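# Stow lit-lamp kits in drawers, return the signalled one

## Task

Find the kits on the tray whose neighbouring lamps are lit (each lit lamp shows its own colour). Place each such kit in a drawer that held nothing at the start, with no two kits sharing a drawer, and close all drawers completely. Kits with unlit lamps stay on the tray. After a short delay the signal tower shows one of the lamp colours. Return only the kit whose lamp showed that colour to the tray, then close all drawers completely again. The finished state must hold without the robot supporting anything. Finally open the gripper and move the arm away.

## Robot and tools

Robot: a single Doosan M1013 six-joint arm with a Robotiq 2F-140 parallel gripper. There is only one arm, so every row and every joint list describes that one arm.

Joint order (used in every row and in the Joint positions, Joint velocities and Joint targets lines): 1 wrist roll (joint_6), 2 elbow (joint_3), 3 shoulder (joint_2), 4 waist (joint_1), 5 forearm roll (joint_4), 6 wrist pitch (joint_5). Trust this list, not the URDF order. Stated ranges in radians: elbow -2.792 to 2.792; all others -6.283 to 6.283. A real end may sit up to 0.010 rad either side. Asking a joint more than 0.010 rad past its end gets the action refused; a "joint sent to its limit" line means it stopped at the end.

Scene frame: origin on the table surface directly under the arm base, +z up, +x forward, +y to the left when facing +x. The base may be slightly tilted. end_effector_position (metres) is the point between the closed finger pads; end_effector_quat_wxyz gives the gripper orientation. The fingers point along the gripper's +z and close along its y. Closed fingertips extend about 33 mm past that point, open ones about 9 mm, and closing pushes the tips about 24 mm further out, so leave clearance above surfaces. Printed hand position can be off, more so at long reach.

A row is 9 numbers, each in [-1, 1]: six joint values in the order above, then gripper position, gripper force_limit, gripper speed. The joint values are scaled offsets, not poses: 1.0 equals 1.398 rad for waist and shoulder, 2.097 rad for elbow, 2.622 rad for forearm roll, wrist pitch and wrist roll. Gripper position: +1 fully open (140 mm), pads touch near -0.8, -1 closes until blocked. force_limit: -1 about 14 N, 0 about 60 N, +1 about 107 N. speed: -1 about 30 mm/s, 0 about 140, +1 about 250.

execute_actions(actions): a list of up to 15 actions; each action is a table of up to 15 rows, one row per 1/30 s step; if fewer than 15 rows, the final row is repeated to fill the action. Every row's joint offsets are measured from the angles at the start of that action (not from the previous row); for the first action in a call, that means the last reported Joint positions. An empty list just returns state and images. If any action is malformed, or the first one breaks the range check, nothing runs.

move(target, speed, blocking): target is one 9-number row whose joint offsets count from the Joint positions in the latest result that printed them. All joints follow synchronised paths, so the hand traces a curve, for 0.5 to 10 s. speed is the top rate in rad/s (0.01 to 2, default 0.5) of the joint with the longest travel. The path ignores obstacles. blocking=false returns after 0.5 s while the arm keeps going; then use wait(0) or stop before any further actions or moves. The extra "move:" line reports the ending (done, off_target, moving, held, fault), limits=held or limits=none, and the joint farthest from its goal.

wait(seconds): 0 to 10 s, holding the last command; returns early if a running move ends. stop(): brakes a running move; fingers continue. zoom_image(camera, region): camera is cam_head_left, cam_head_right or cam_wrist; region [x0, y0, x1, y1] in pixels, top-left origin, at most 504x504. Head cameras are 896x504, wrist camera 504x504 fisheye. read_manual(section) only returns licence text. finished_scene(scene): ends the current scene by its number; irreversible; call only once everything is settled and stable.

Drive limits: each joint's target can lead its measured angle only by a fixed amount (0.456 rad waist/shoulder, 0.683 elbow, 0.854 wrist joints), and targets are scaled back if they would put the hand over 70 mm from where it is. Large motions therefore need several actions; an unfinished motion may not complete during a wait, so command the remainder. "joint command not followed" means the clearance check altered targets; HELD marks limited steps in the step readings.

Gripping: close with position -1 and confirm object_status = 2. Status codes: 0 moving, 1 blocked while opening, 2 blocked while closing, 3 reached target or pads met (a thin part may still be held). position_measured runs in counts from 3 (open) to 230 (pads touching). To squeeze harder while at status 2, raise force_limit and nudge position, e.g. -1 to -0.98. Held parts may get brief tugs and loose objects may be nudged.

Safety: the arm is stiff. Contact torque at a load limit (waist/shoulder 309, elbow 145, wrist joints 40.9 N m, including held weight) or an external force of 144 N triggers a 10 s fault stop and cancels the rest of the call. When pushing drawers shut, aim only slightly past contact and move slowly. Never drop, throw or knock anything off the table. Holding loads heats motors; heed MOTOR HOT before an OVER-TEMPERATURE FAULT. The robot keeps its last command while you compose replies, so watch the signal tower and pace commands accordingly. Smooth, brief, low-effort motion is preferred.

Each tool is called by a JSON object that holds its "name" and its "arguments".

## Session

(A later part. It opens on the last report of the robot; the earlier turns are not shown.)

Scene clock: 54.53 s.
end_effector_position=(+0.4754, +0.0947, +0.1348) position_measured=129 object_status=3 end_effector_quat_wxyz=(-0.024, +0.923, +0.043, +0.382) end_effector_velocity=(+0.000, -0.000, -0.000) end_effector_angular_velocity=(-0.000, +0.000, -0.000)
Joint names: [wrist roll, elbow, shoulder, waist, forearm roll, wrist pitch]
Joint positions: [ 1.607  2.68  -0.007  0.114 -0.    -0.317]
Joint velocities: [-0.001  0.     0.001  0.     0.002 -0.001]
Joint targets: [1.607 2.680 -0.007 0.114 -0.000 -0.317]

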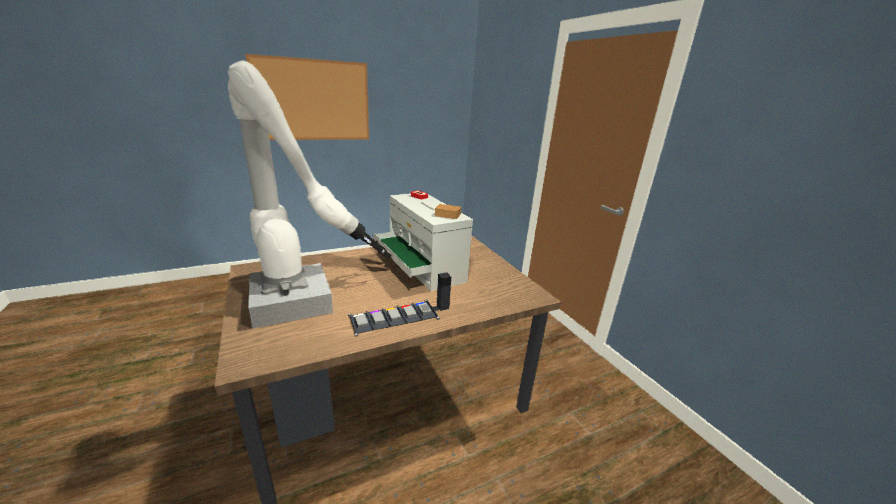

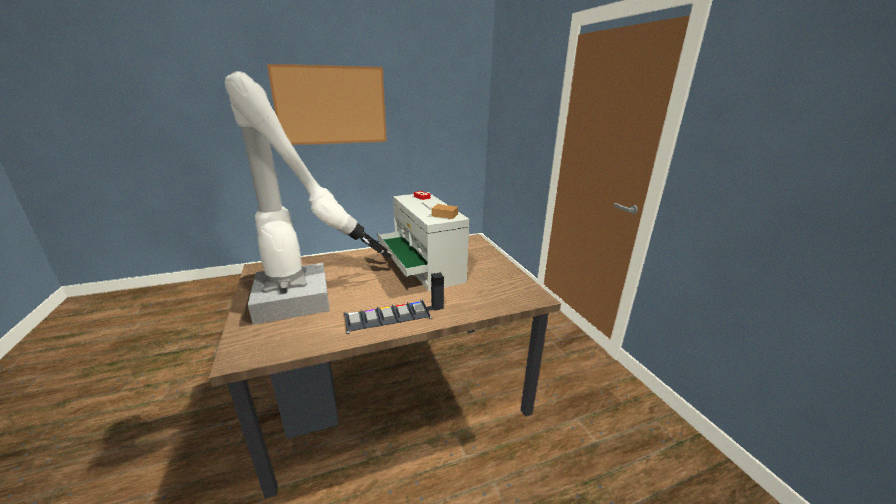

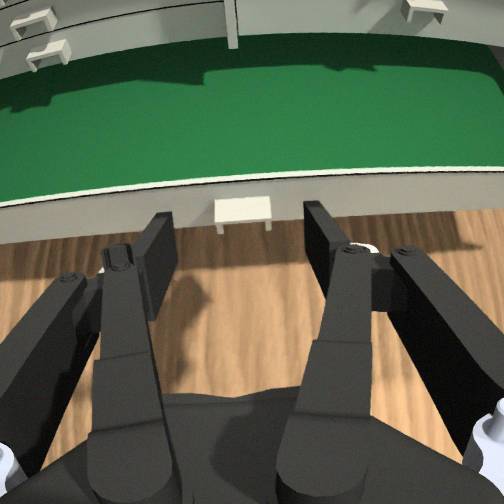

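{"name": "move", "arguments": {"target": [0,-0.0473,-0.1863,0,0,0.1372,0.3,0,0], "speed": 0.7}}

{"name": "move", "arguments": {"target": [-0.2609,-0.2,0.26,-0.573,0,0.3207,0.3,0,0], "speed": 1.3}}

{"name": "move", "arguments": {"target": [0,0.0254,0.1335,0,0,-0.0913,0.3,0,0], "speed": 0.6}}

Scene clock: 64.53 s.
end_effector_position=(+0.4751, +0.0961, +0.2335) position_measured=91 object_status=3 end_effector_quat_wxyz=(-0.024, +0.923, +0.043, +0.382) end_effector_velocity=(+0.000, -0.000, +0.001) end_effector_angular_velocity=(-0.000, -0.001, +0.000)
Joint names: [wrist roll, elbow, shoulder, waist, forearm roll, wrist pitch]
Joint positions: [ 1.607  2.581 -0.267  0.114 -0.     0.042]
Joint velocities: [ 0.    -0.    -0.001  0.    -0.001  0.001]
Joint targets: [1.607 2.581 -0.267 0.114 -0.000 0.042]
move: done; limits=none; farthest joint: the wrist pitch, 0.001 radians from its target (0.360 radians at the start)

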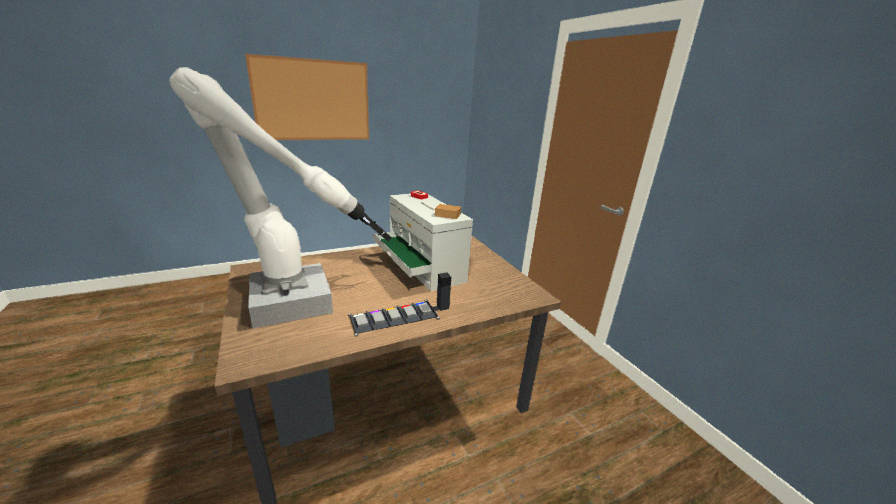

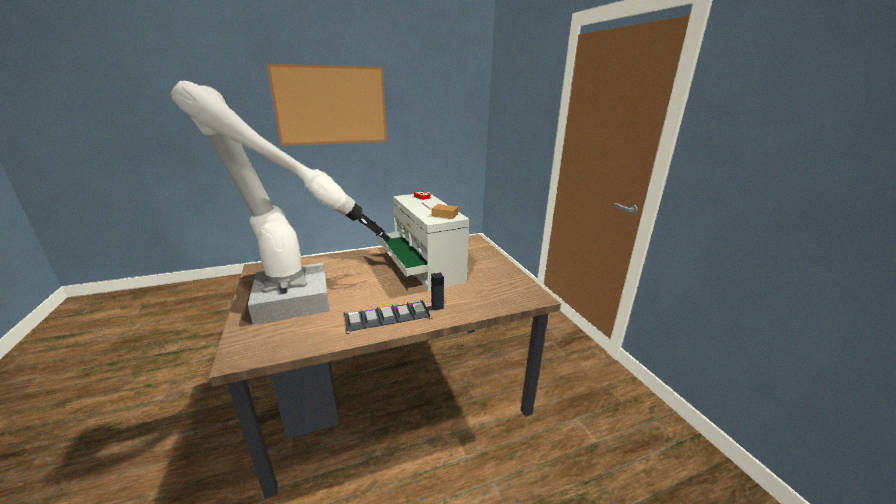

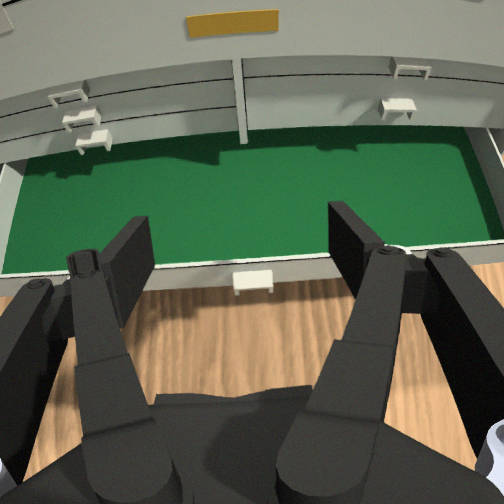

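Scene clock: 65.97 s.
end_effector_position=(+0.4052, -0.2802, +0.1841) position_measured=91 object_status=3 end_effector_quat_wxyz=(+0.008, +1.000, -0.015, +0.001) end_effector_velocity=(-0.000, -0.001, +0.000) end_effector_angular_velocity=(-0.001, -0.000, +0.001)
Joint names: [wrist roll, elbow, shoulder, waist, forearm roll, wrist pitch]
Joint positions: [ 0.923  2.161  0.096 -0.687 -0.     0.883]
Joint velocities: [-0.001 -0.     0.    -0.001 -0.    -0.001]
Joint targets: [0.923 2.161 0.096 -0.687 -0.000 0.883]
move: done; limits=none; farthest joint: the waist, 0.000 radians from its target (0.802 radians at the start)

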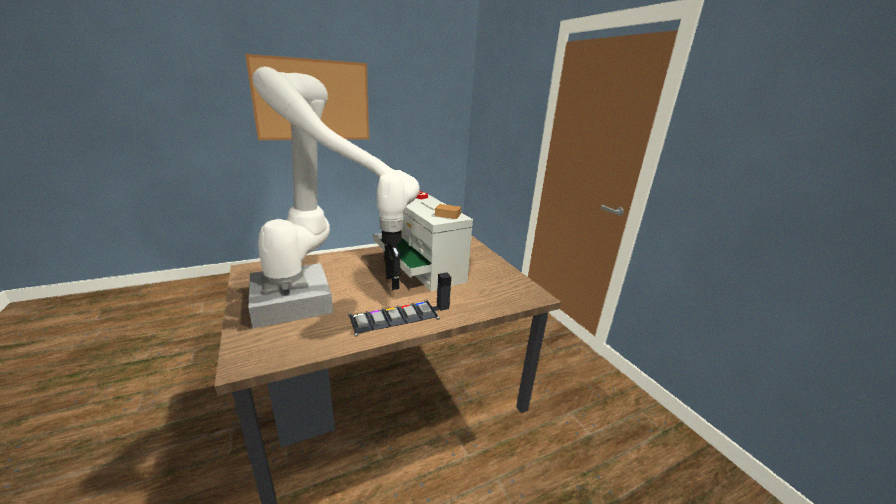

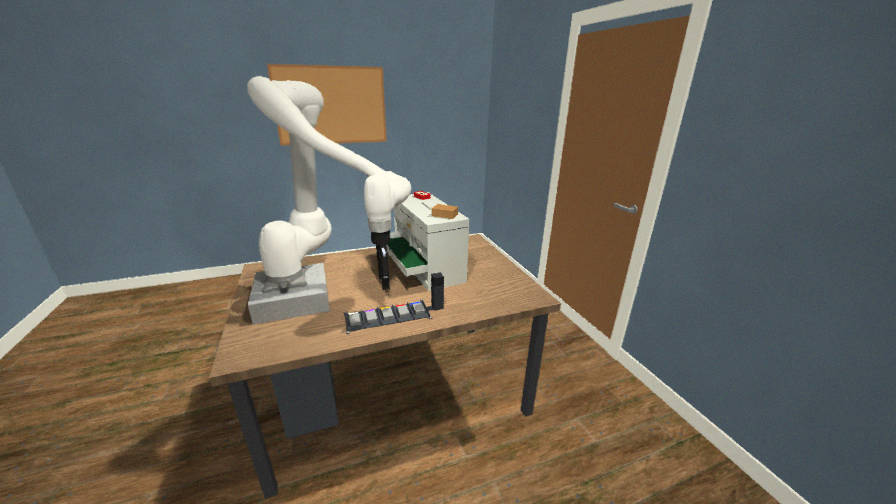

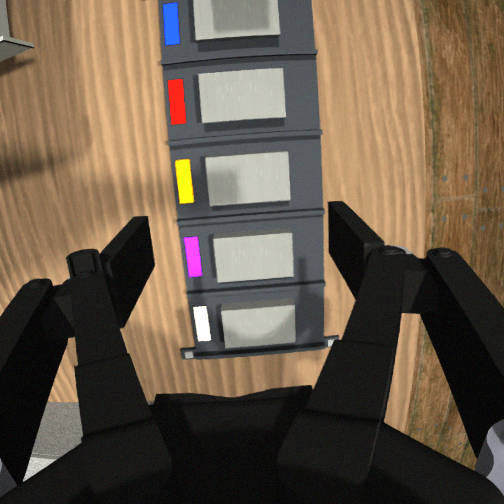

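Scene clock: 66.83 s.
end_effector_position=(+0.4184, -0.2923, +0.0700) position_measured=91 object_status=3 end_effector_quat_wxyz=(+0.007, +1.000, -0.015, +0.001) end_effector_velocity=(-0.000, -0.000, -0.000) end_effector_angular_velocity=(-0.000, -0.000, +0.000)
Joint names: [wrist roll, elbow, shoulder, waist, forearm roll, wrist pitch]
Joint positions: [ 0.923  2.215  0.283 -0.687 -0.     0.644]
Joint velocities: [-0.     0.     0.    -0.    -0.    -0.001]
Joint targets: [0.923 2.215 0.283 -0.687 -0.000 0.644]
move: done; limits=none; farthest joint: the waist, 0.000 radians from its target (0.000 radians at the start)

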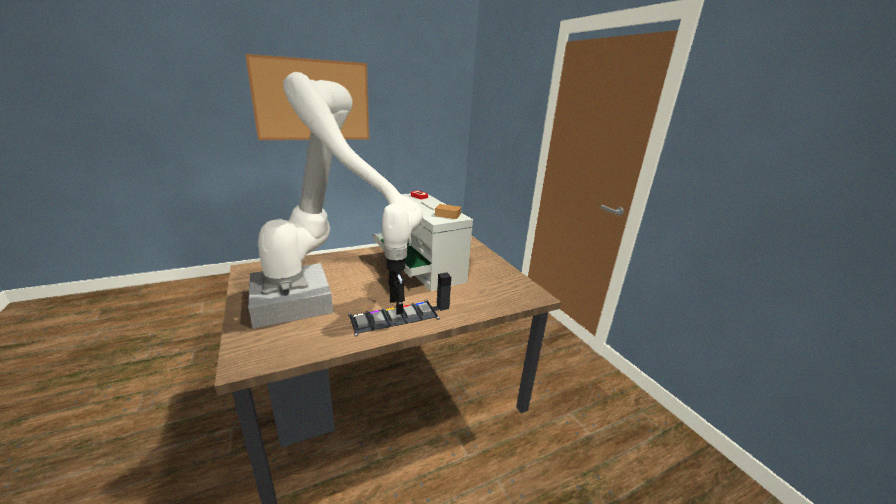

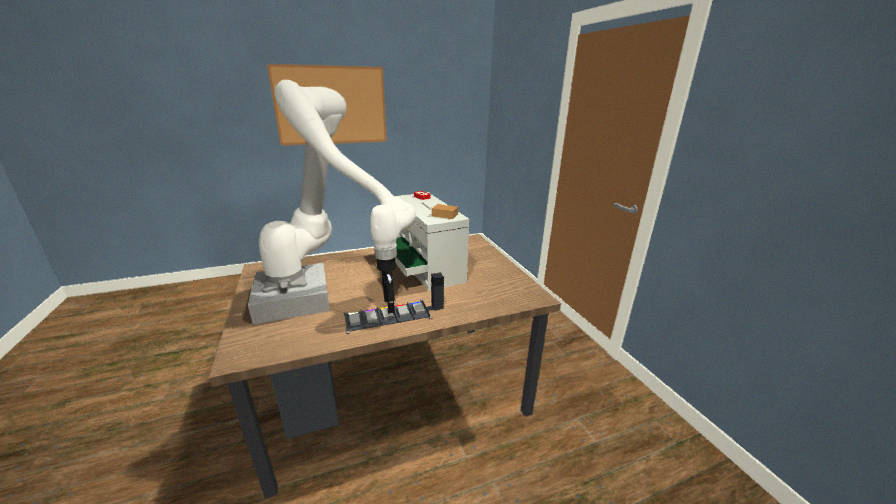

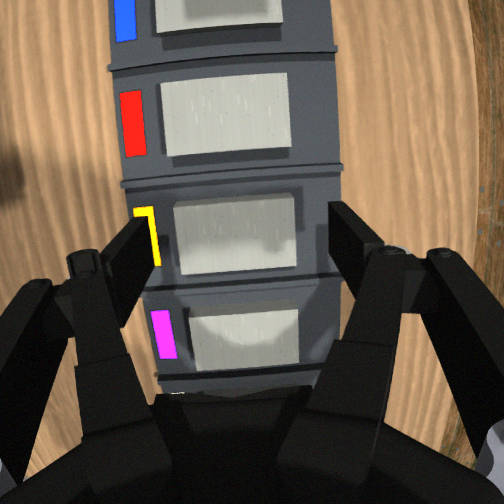

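{"name": "move", "arguments": {"target": [-0.002,0.0131,0.0338,-0.0039,0,-0.0286,0.3,0,0], "speed": 0.3}}

{"name": "execute_actions", "arguments": {"actions": [[[0,0,0,0,0,0,-1,0,-0.4]]]}}

{"name": "move", "arguments": {"target": [0,-0.0576,-0.1815,0,0,0.1428,-1,0,-0.4], "speed": 0.7}}

{"name": "move", "arguments": {"target": [0.2628,-0.0496,0.0639,0.5712,0,0.0056,-1,0,-0.4], "speed": 1.2}}

Scene clock: 75.07 s.
end_effector_position=(+0.4120, -0.2911, +0.0373) position_measured=91 object_status=3 end_effector_quat_wxyz=(+0.008, +1.000, -0.015, +0.001) end_effector_velocity=(-0.000, +0.000, -0.000) end_effector_angular_velocity=(-0.000, +0.000, -0.001)
Joint names: [wrist roll, elbow, shoulder, waist, forearm roll, wrist pitch]
Joint positions: [ 0.918  2.242  0.33  -0.692 -0.     0.569]
Joint velocities: [ 0.001  0.     0.001 -0.    -0.001 -0.001]
Joint targets: [0.918 2.242 0.330 -0.692 -0.000 0.569]
move: done; limits=none; farthest joint: the elbow, 0.001 radians from its target (0.028 radians at the start)

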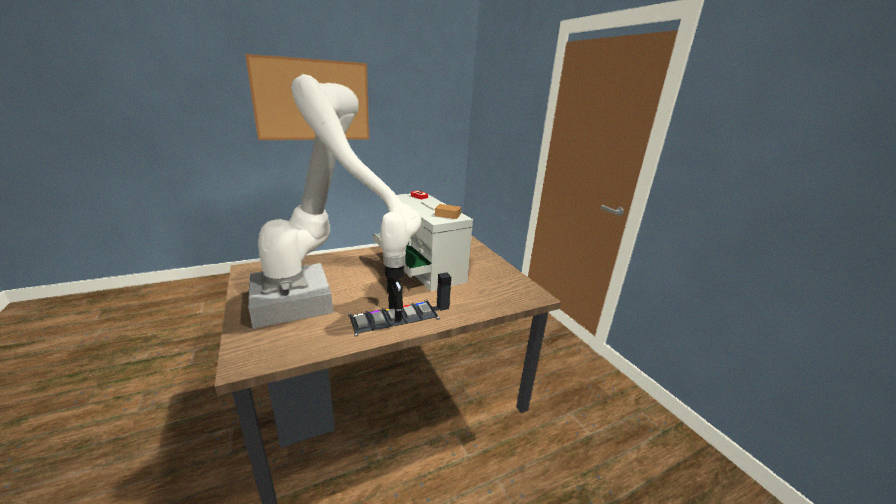

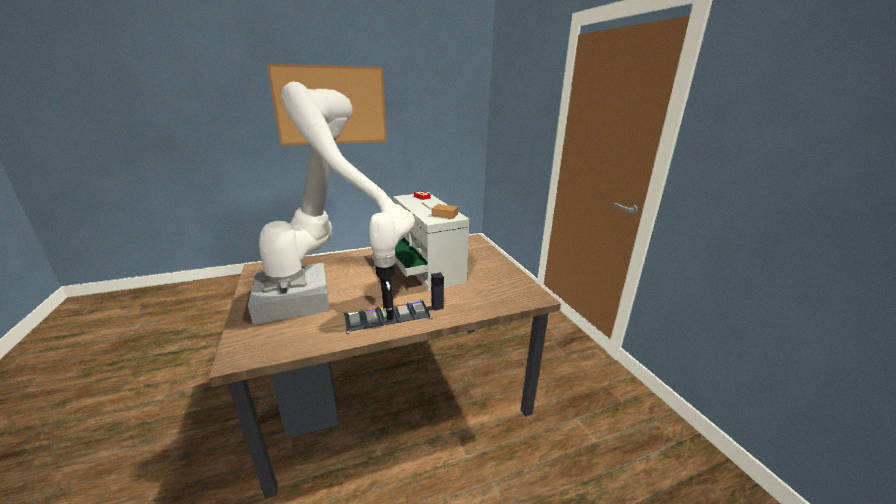

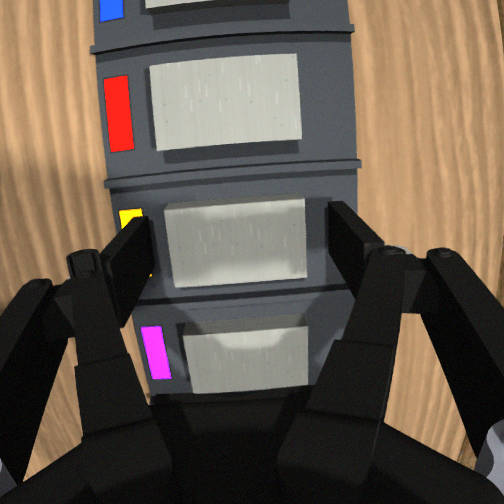

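Scene clock: 75.57 s.
end_effector_position=(+0.4121, -0.2911, +0.0374) position_measured=132 object_status=2 end_effector_quat_wxyz=(+0.008, +1.000, -0.015, +0.001) end_effector_velocity=(+0.000, -0.000, +0.001) end_effector_angular_velocity=(-0.001, -0.001, +0.000)
Joint names: [wrist roll, elbow, shoulder, waist, forearm roll, wrist pitch]
Joint positions: [ 0.918  2.242  0.33  -0.692 -0.     0.569]
Joint velocities: [-0.     0.    -0.001  0.     0.    -0.001]
Joint targets: [0.918 2.242 0.330 -0.692 -0.000 0.569]
Step readings (joint positions):
0: [0.918 2.242 0.330 -0.692 -0.000 0.569]
1: [0.918 2.242 0.330 -0.692 -0.000 0.569]
2: [0.918 2.242 0.330 -0.692 -0.000 0.569]
4: [0.918 2.242 0.330 -0.692 -0.000 0.569]
8: [0.918 2.242 0.330 -0.692 -0.000 0.569]
15: Joint positions above

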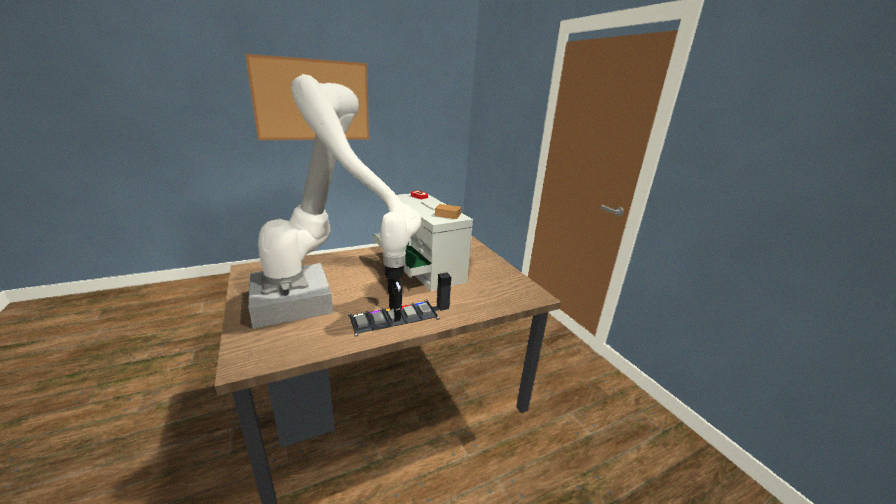

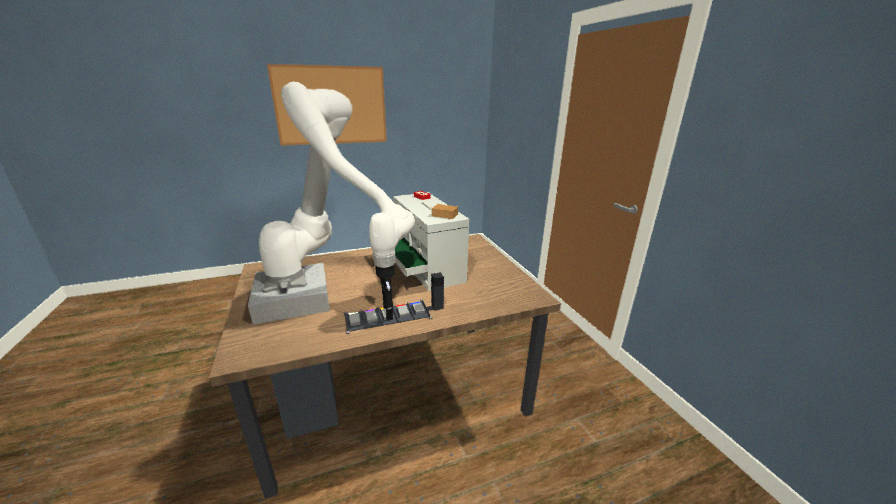

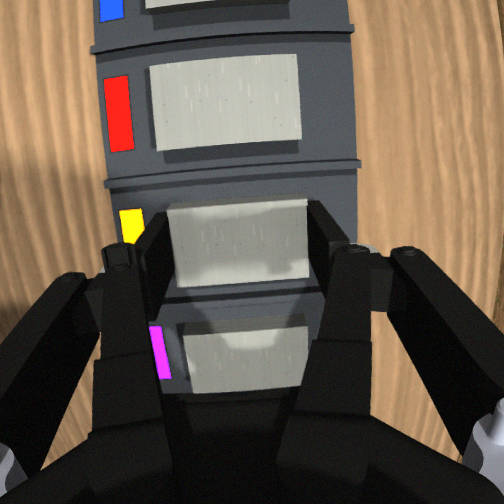

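Scene clock: 76.60 s.
end_effector_position=(+0.4100, -0.2872, +0.2118) position_measured=132 object_status=2 end_effector_quat_wxyz=(+0.008, +1.000, -0.015, +0.001) end_effector_velocity=(+0.000, +0.000, +0.001) end_effector_angular_velocity=(-0.000, -0.001, +0.001)
Joint names: [wrist roll, elbow, shoulder, waist, forearm roll, wrist pitch]
Joint positions: [ 0.918  2.121  0.076 -0.692 -0.     0.943]
Joint velocities: [-0.002 -0.    -0.001  0.     0.001  0.   ]
Joint targets: [0.918 2.121 0.076 -0.692 -0.000 0.943]
move: done; limits=none; farthest joint: the waist, 0.000 radians from its target (0.000 radians at the start)

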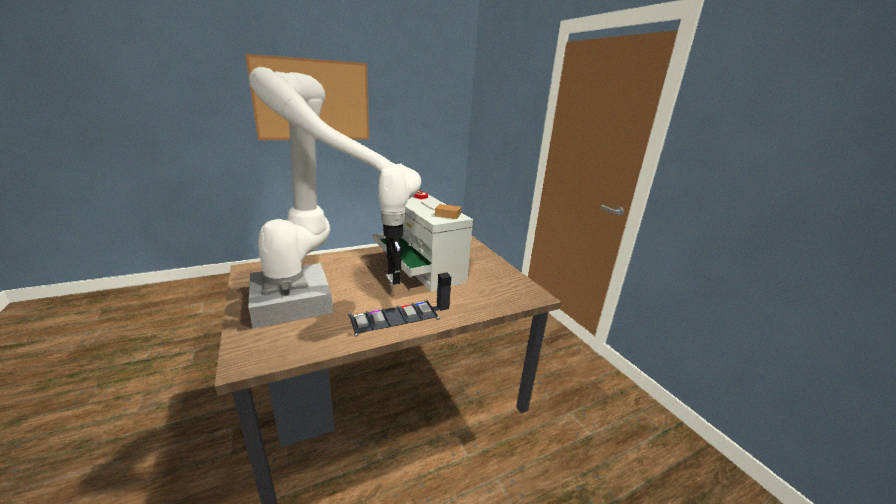

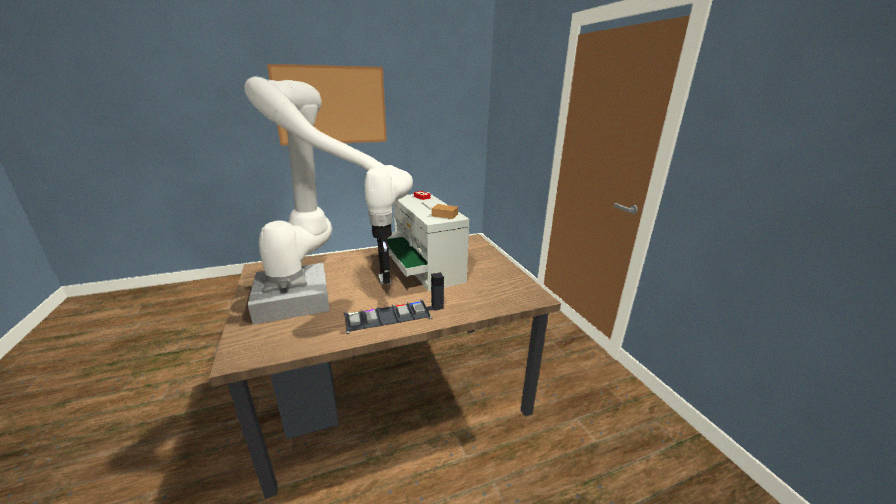

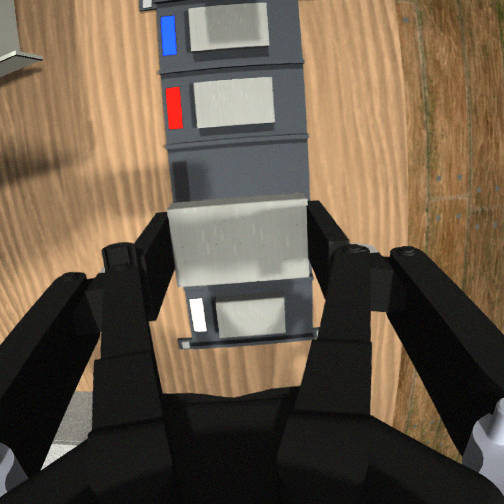

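Scene clock: 78.03 s.
end_effector_position=(+0.5523, +0.1008, +0.2065) position_measured=132 object_status=2 end_effector_quat_wxyz=(+0.007, +0.999, +0.040, +0.001) end_effector_velocity=(-0.000, +0.001, -0.000) end_effector_angular_velocity=(+0.000, +0.002, -0.001)
Joint names: [wrist roll, elbow, shoulder, waist, forearm roll, wrist pitch]
Joint positions: [ 1.607  2.017  0.166  0.106 -0.     0.958]
Joint velocities: [ 0.001 -0.     0.001  0.001  0.001  0.001]
Joint targets: [1.607 2.017 0.166 0.106 -0.000 0.958]
move: done; limits=none; farthest joint: the waist, 0.000 radians from its target (0.799 radians at the start)

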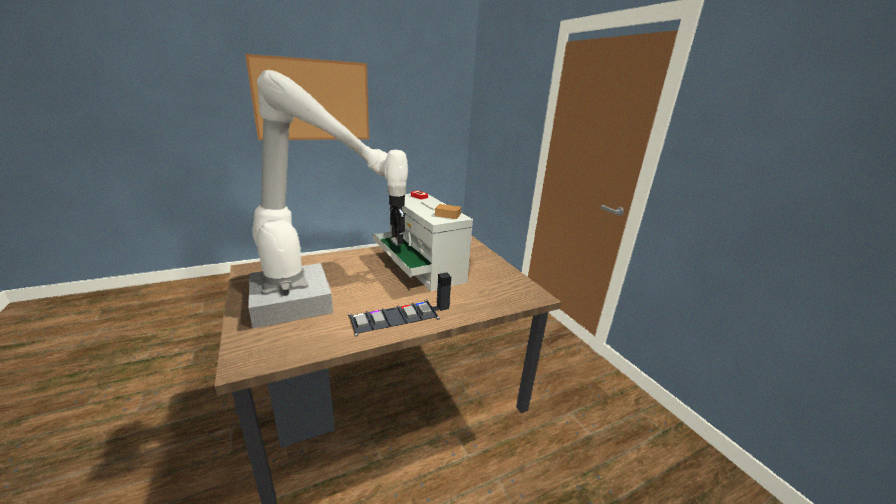

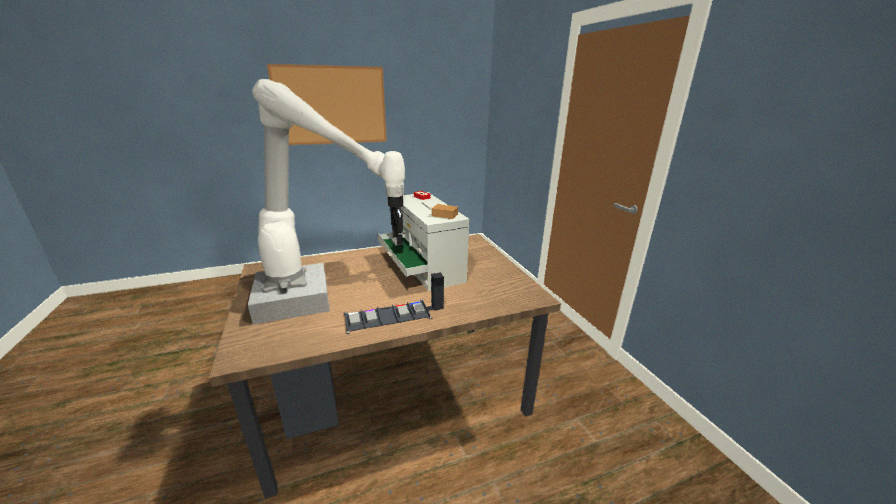

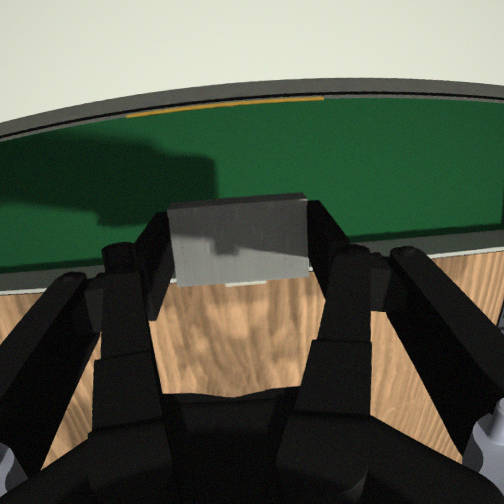

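{"name": "move", "arguments": {"target": [0,0.0277,0.0572,0,0,-0.0526,-1,0,-0.4], "speed": 0.3}}

{"name": "execute_actions", "arguments": {"actions": [[[0,0,0,0,0,0,0.2,0,-0.2]],[[0,-0.0277,-0.0572,0,0,0.0526,0.2,0,0]]]}}

{"name": "move", "arguments": {"target": [0,0.269,-0.3097,0.002,0,-0.349,0.2,0,0], "speed": 1.5}}

{"name": "move", "arguments": {"target": [0,0.0485,0.1845,0,0,-0.1372,0.2,0,0], "speed": 0.7}}

Scene clock: 83.87 s.
end_effector_position=(+0.5523, +0.0998, +0.1366) position_measured=132 object_status=2 end_effector_quat_wxyz=(+0.007, +0.999, +0.040, +0.001) end_effector_velocity=(-0.000, -0.000, -0.000) end_effector_angular_velocity=(+0.000, -0.000, +0.002)
Joint names: [wrist roll, elbow, shoulder, waist, forearm roll, wrist pitch]
Joint positions: [ 1.607  2.075  0.246  0.106 -0.     0.82 ]
Joint velocities: [-0.002  0.    -0.    -0.    -0.    -0.   ]
Joint targets: [1.607 2.075 0.246 0.106 -0.000 0.820]
move: done; limits=none; farthest joint: the waist, 0.000 radians from its target (0.000 radians at the start)

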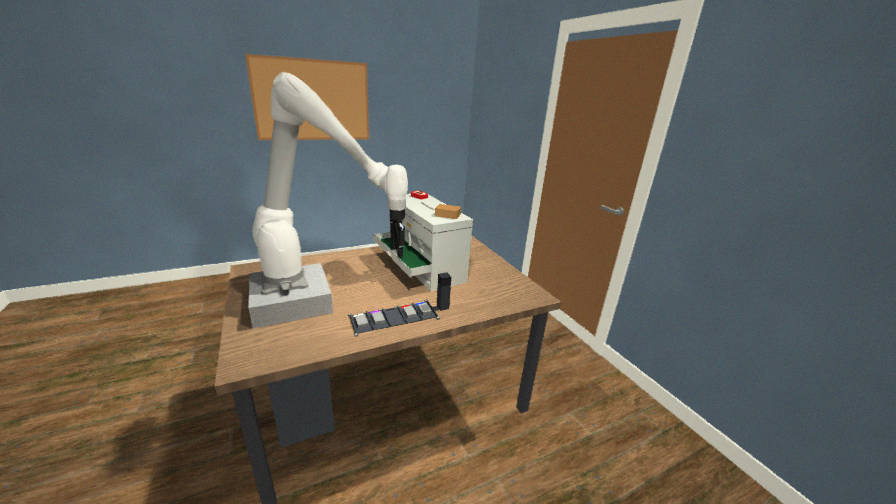

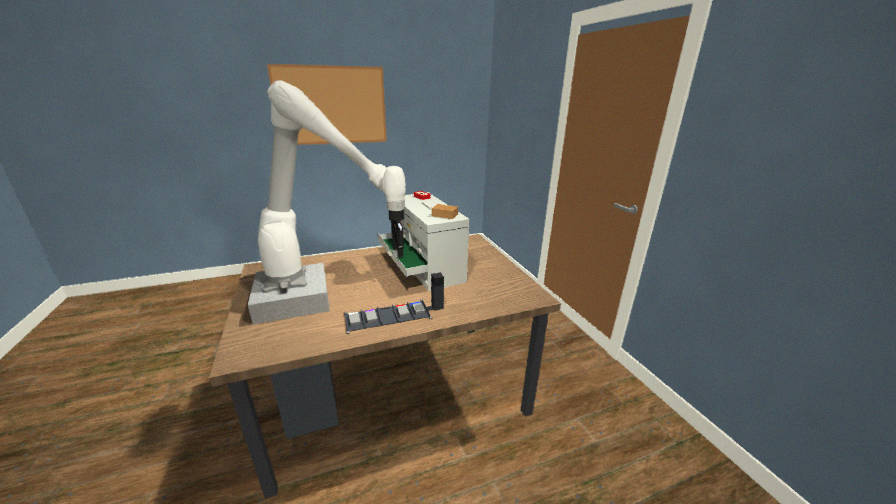

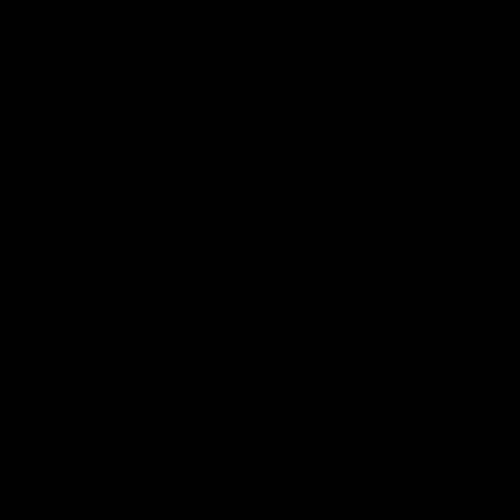

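Scene clock: 84.87 s.
end_effector_position=(+0.5523, +0.1008, +0.2065) position_measured=104 object_status=3 end_effector_quat_wxyz=(+0.007, +0.999, +0.040, +0.001) end_effector_velocity=(+0.000, -0.000, +0.001) end_effector_angular_velocity=(-0.001, -0.001, +0.001)
Joint names: [wrist roll, elbow, shoulder, waist, forearm roll, wrist pitch]
Joint positions: [ 1.607  2.017  0.166  0.106 -0.     0.958]
Joint velocities: [-0.001 -0.    -0.001  0.    -0.001  0.   ]
Joint targets: [1.607 2.017 0.166 0.106 -0.000 0.958]
Step readings (joint positions; steps 1 to 15: 1st action; 16 to 30: 2nd action):
0: [1.607 2.075 0.246 0.106 -0.000 0.820]
1: [1.607 2.075 0.246 0.106 -0.000 0.820]
2: [1.607 2.075 0.246 0.106 -0.000 0.820]
4: [1.607 2.075 0.246 0.106 -0.000 0.820]
8: [1.607 2.075 0.246 0.106 -0.000 0.820]
15: [1.607 2.075 0.246 0.106 -0.000 0.820]
16: [1.607 2.075 0.245 0.106 -0.000 0.820]
17: [1.607 2.071 0.240 0.106 -0.000 0.831]
19: [1.607 2.046 0.206 0.106 -0.000 0.889]
23: [1.607 2.018 0.166 0.106 -0.000 0.955]
30: Joint positions above

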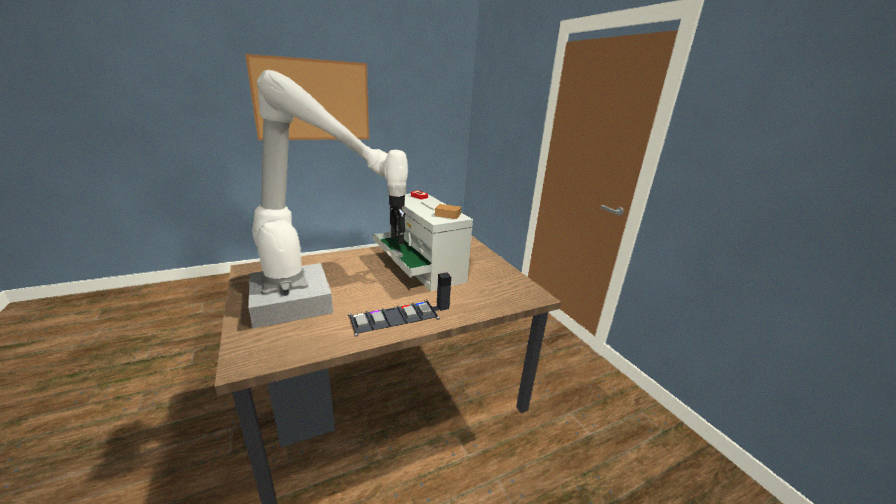

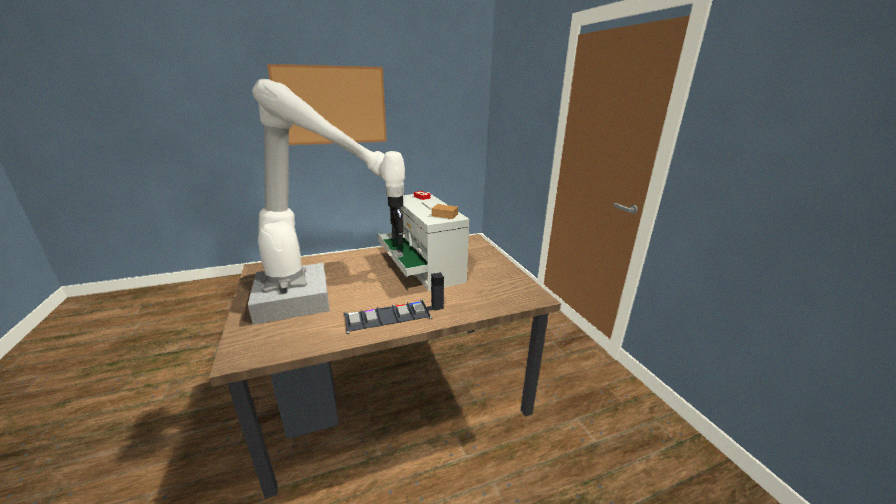

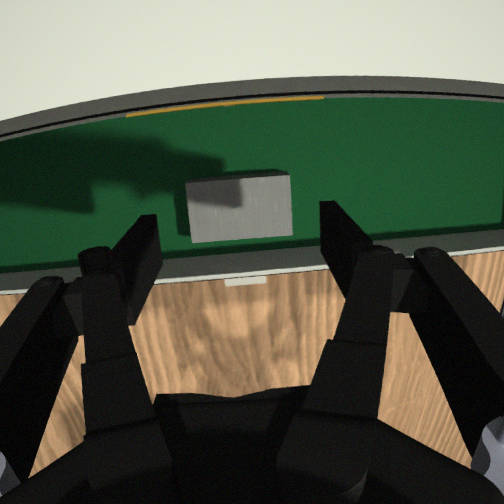

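Scene clock: 86.13 s.
end_effector_position=(+0.4752, +0.0935, +0.2331) position_measured=104 object_status=3 end_effector_quat_wxyz=(-0.023, +0.923, +0.041, +0.382) end_effector_velocity=(-0.000, -0.000, +0.000) end_effector_angular_velocity=(-0.001, -0.001, +0.001)
Joint names: [wrist roll, elbow, shoulder, waist, forearm roll, wrist pitch]
Joint positions: [ 1.607  2.581 -0.267  0.109 -0.     0.043]
Joint velocities: [ 0.     0.001 -0.001 -0.    -0.001 -0.   ]
Joint targets: [1.607 2.581 -0.267 0.109 -0.000 0.043]
move: done; limits=none; farthest joint: the waist, 0.000 radians from its target (0.002 radians at the start)

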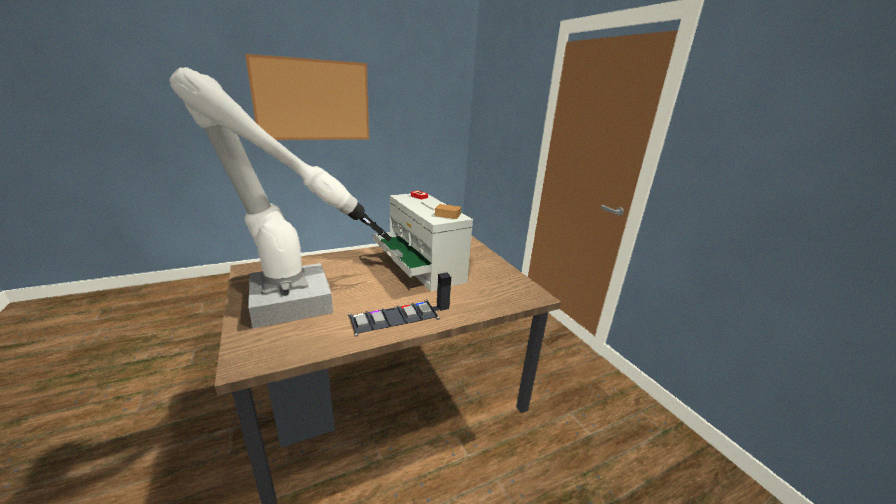

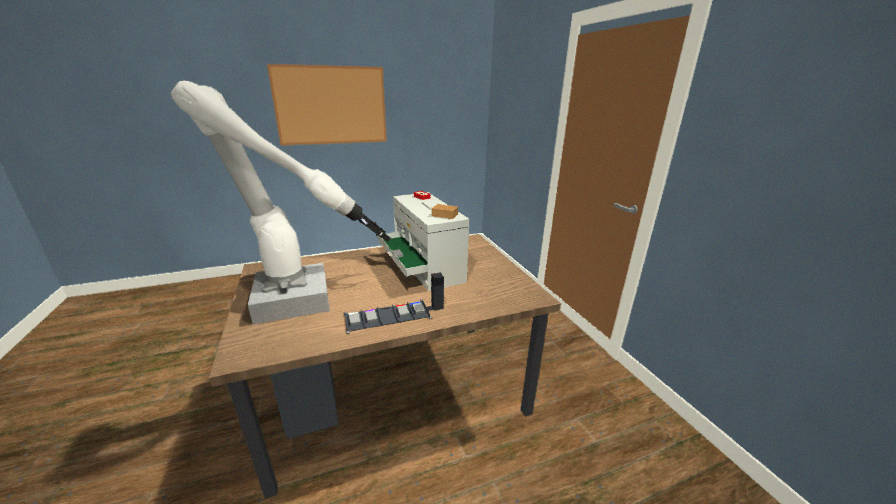

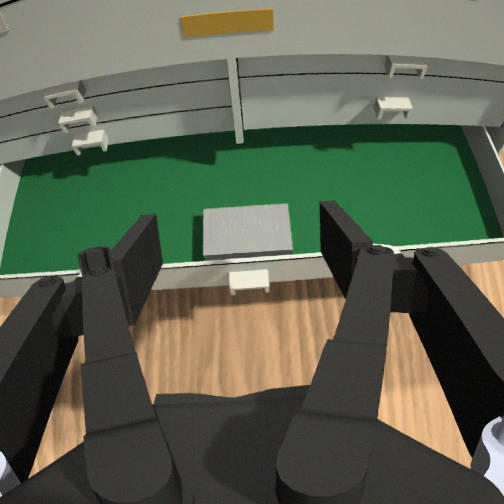

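Scene clock: 87.13 s.
end_effector_position=(+0.4739, +0.0920, +0.1345) position_measured=104 object_status=3 end_effector_quat_wxyz=(-0.023, +0.923, +0.041, +0.382) end_effector_velocity=(-0.000, +0.000, -0.000) end_effector_angular_velocity=(-0.001, +0.000, +0.001)
Joint names: [wrist roll, elbow, shoulder, waist, forearm roll, wrist pitch]
Joint positions: [ 1.607  2.683 -0.009  0.109 -0.    -0.317]
Joint velocities: [-0.     0.     0.001 -0.    -0.001 -0.001]
Joint targets: [1.607 2.683 -0.009 0.109 -0.000 -0.317]
move: done; limits=none; farthest joint: the waist, 0.000 radians from its target (0.000 radians at the start)

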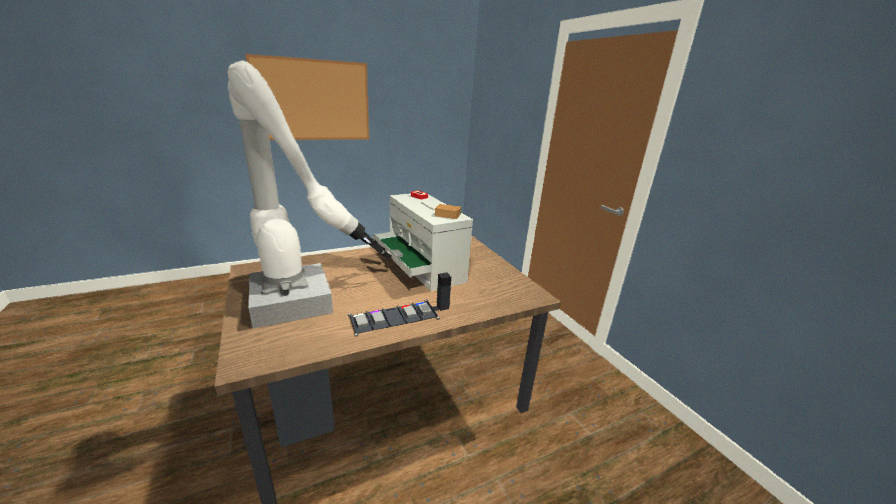

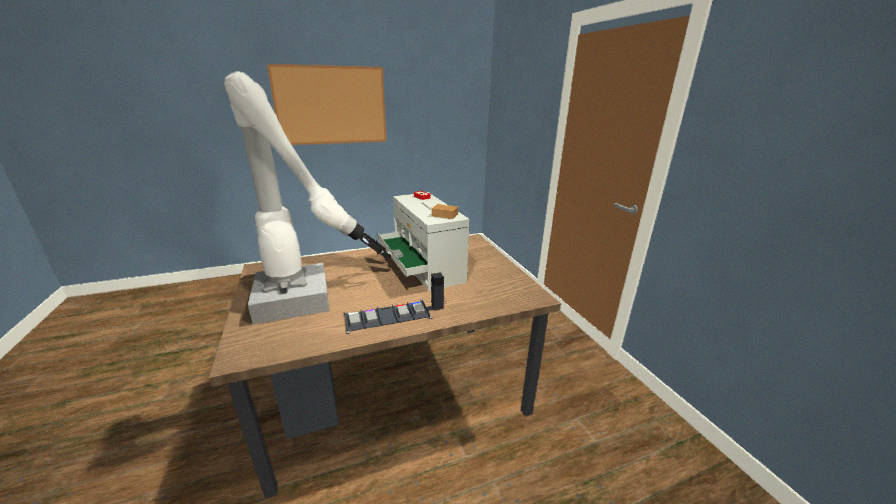

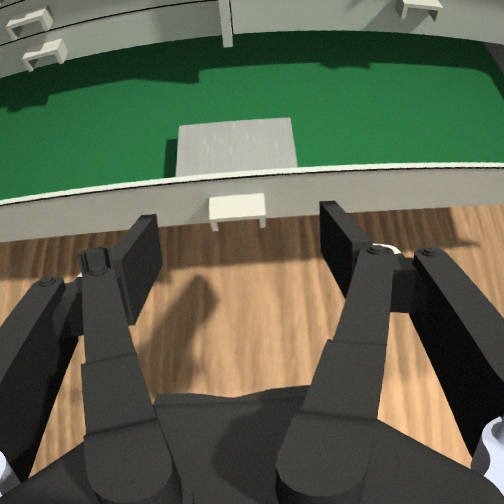

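Yellow is in the upper wide drawer; closing it.

{"name": "move", "arguments": {"target": [0,-0.0998,0.1258,-0.005,0,0.0122,-0.22,0,0], "speed": 0.25}}

Scene clock: 90.10 s.
end_effector_position=(+0.5991, +0.1027, +0.1351) position_measured=157 object_status=3 end_effector_quat_wxyz=(-0.022, +0.923, +0.038, +0.383) end_effector_velocity=(+0.001, +0.000, +0.000) end_effector_angular_velocity=(+0.001, -0.001, -0.000)
Joint names: [wrist roll, elbow, shoulder, waist, forearm roll, wrist pitch]
Joint positions: [ 1.607  2.474  0.166  0.102 -0.    -0.285]
Joint velocities: [ 0.001 -0.001  0.001  0.    -0.001 -0.   ]
Joint targets: [1.607 2.474 0.167 0.102 -0.000 -0.285]
move: done; limits=none; farthest joint: the waist, 0.000 radians from its target (0.007 radians at the start)

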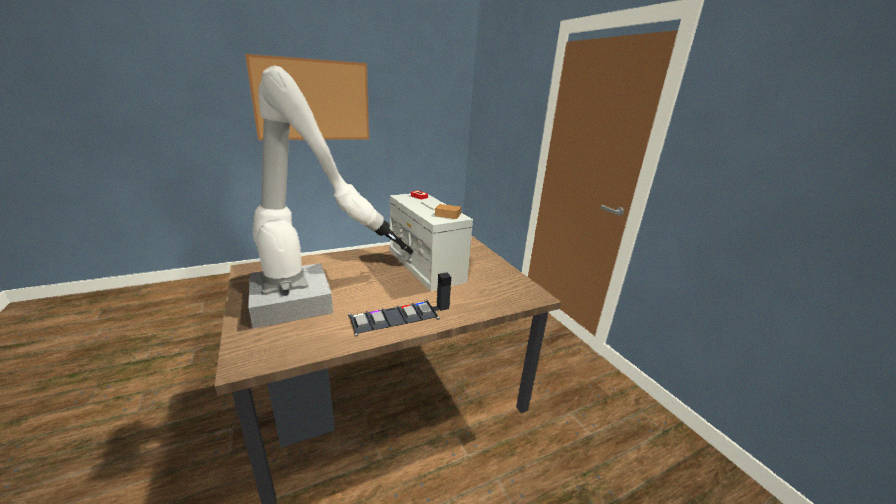

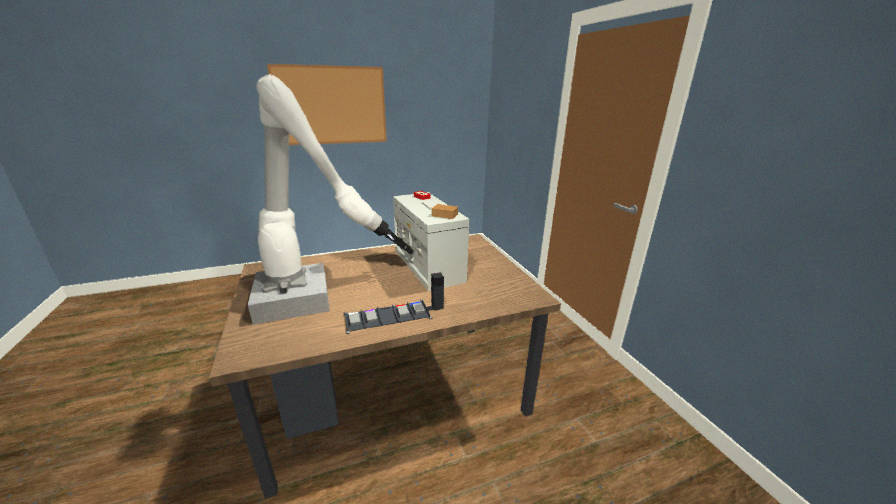

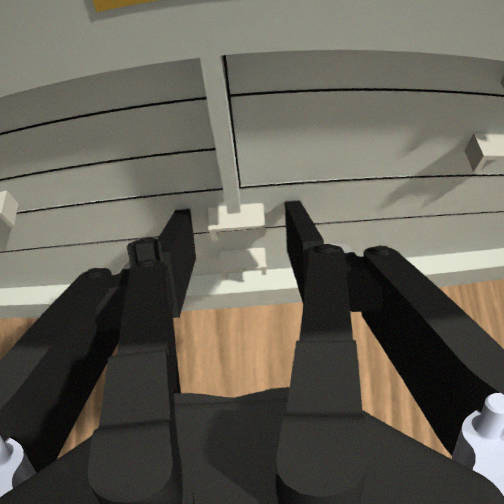

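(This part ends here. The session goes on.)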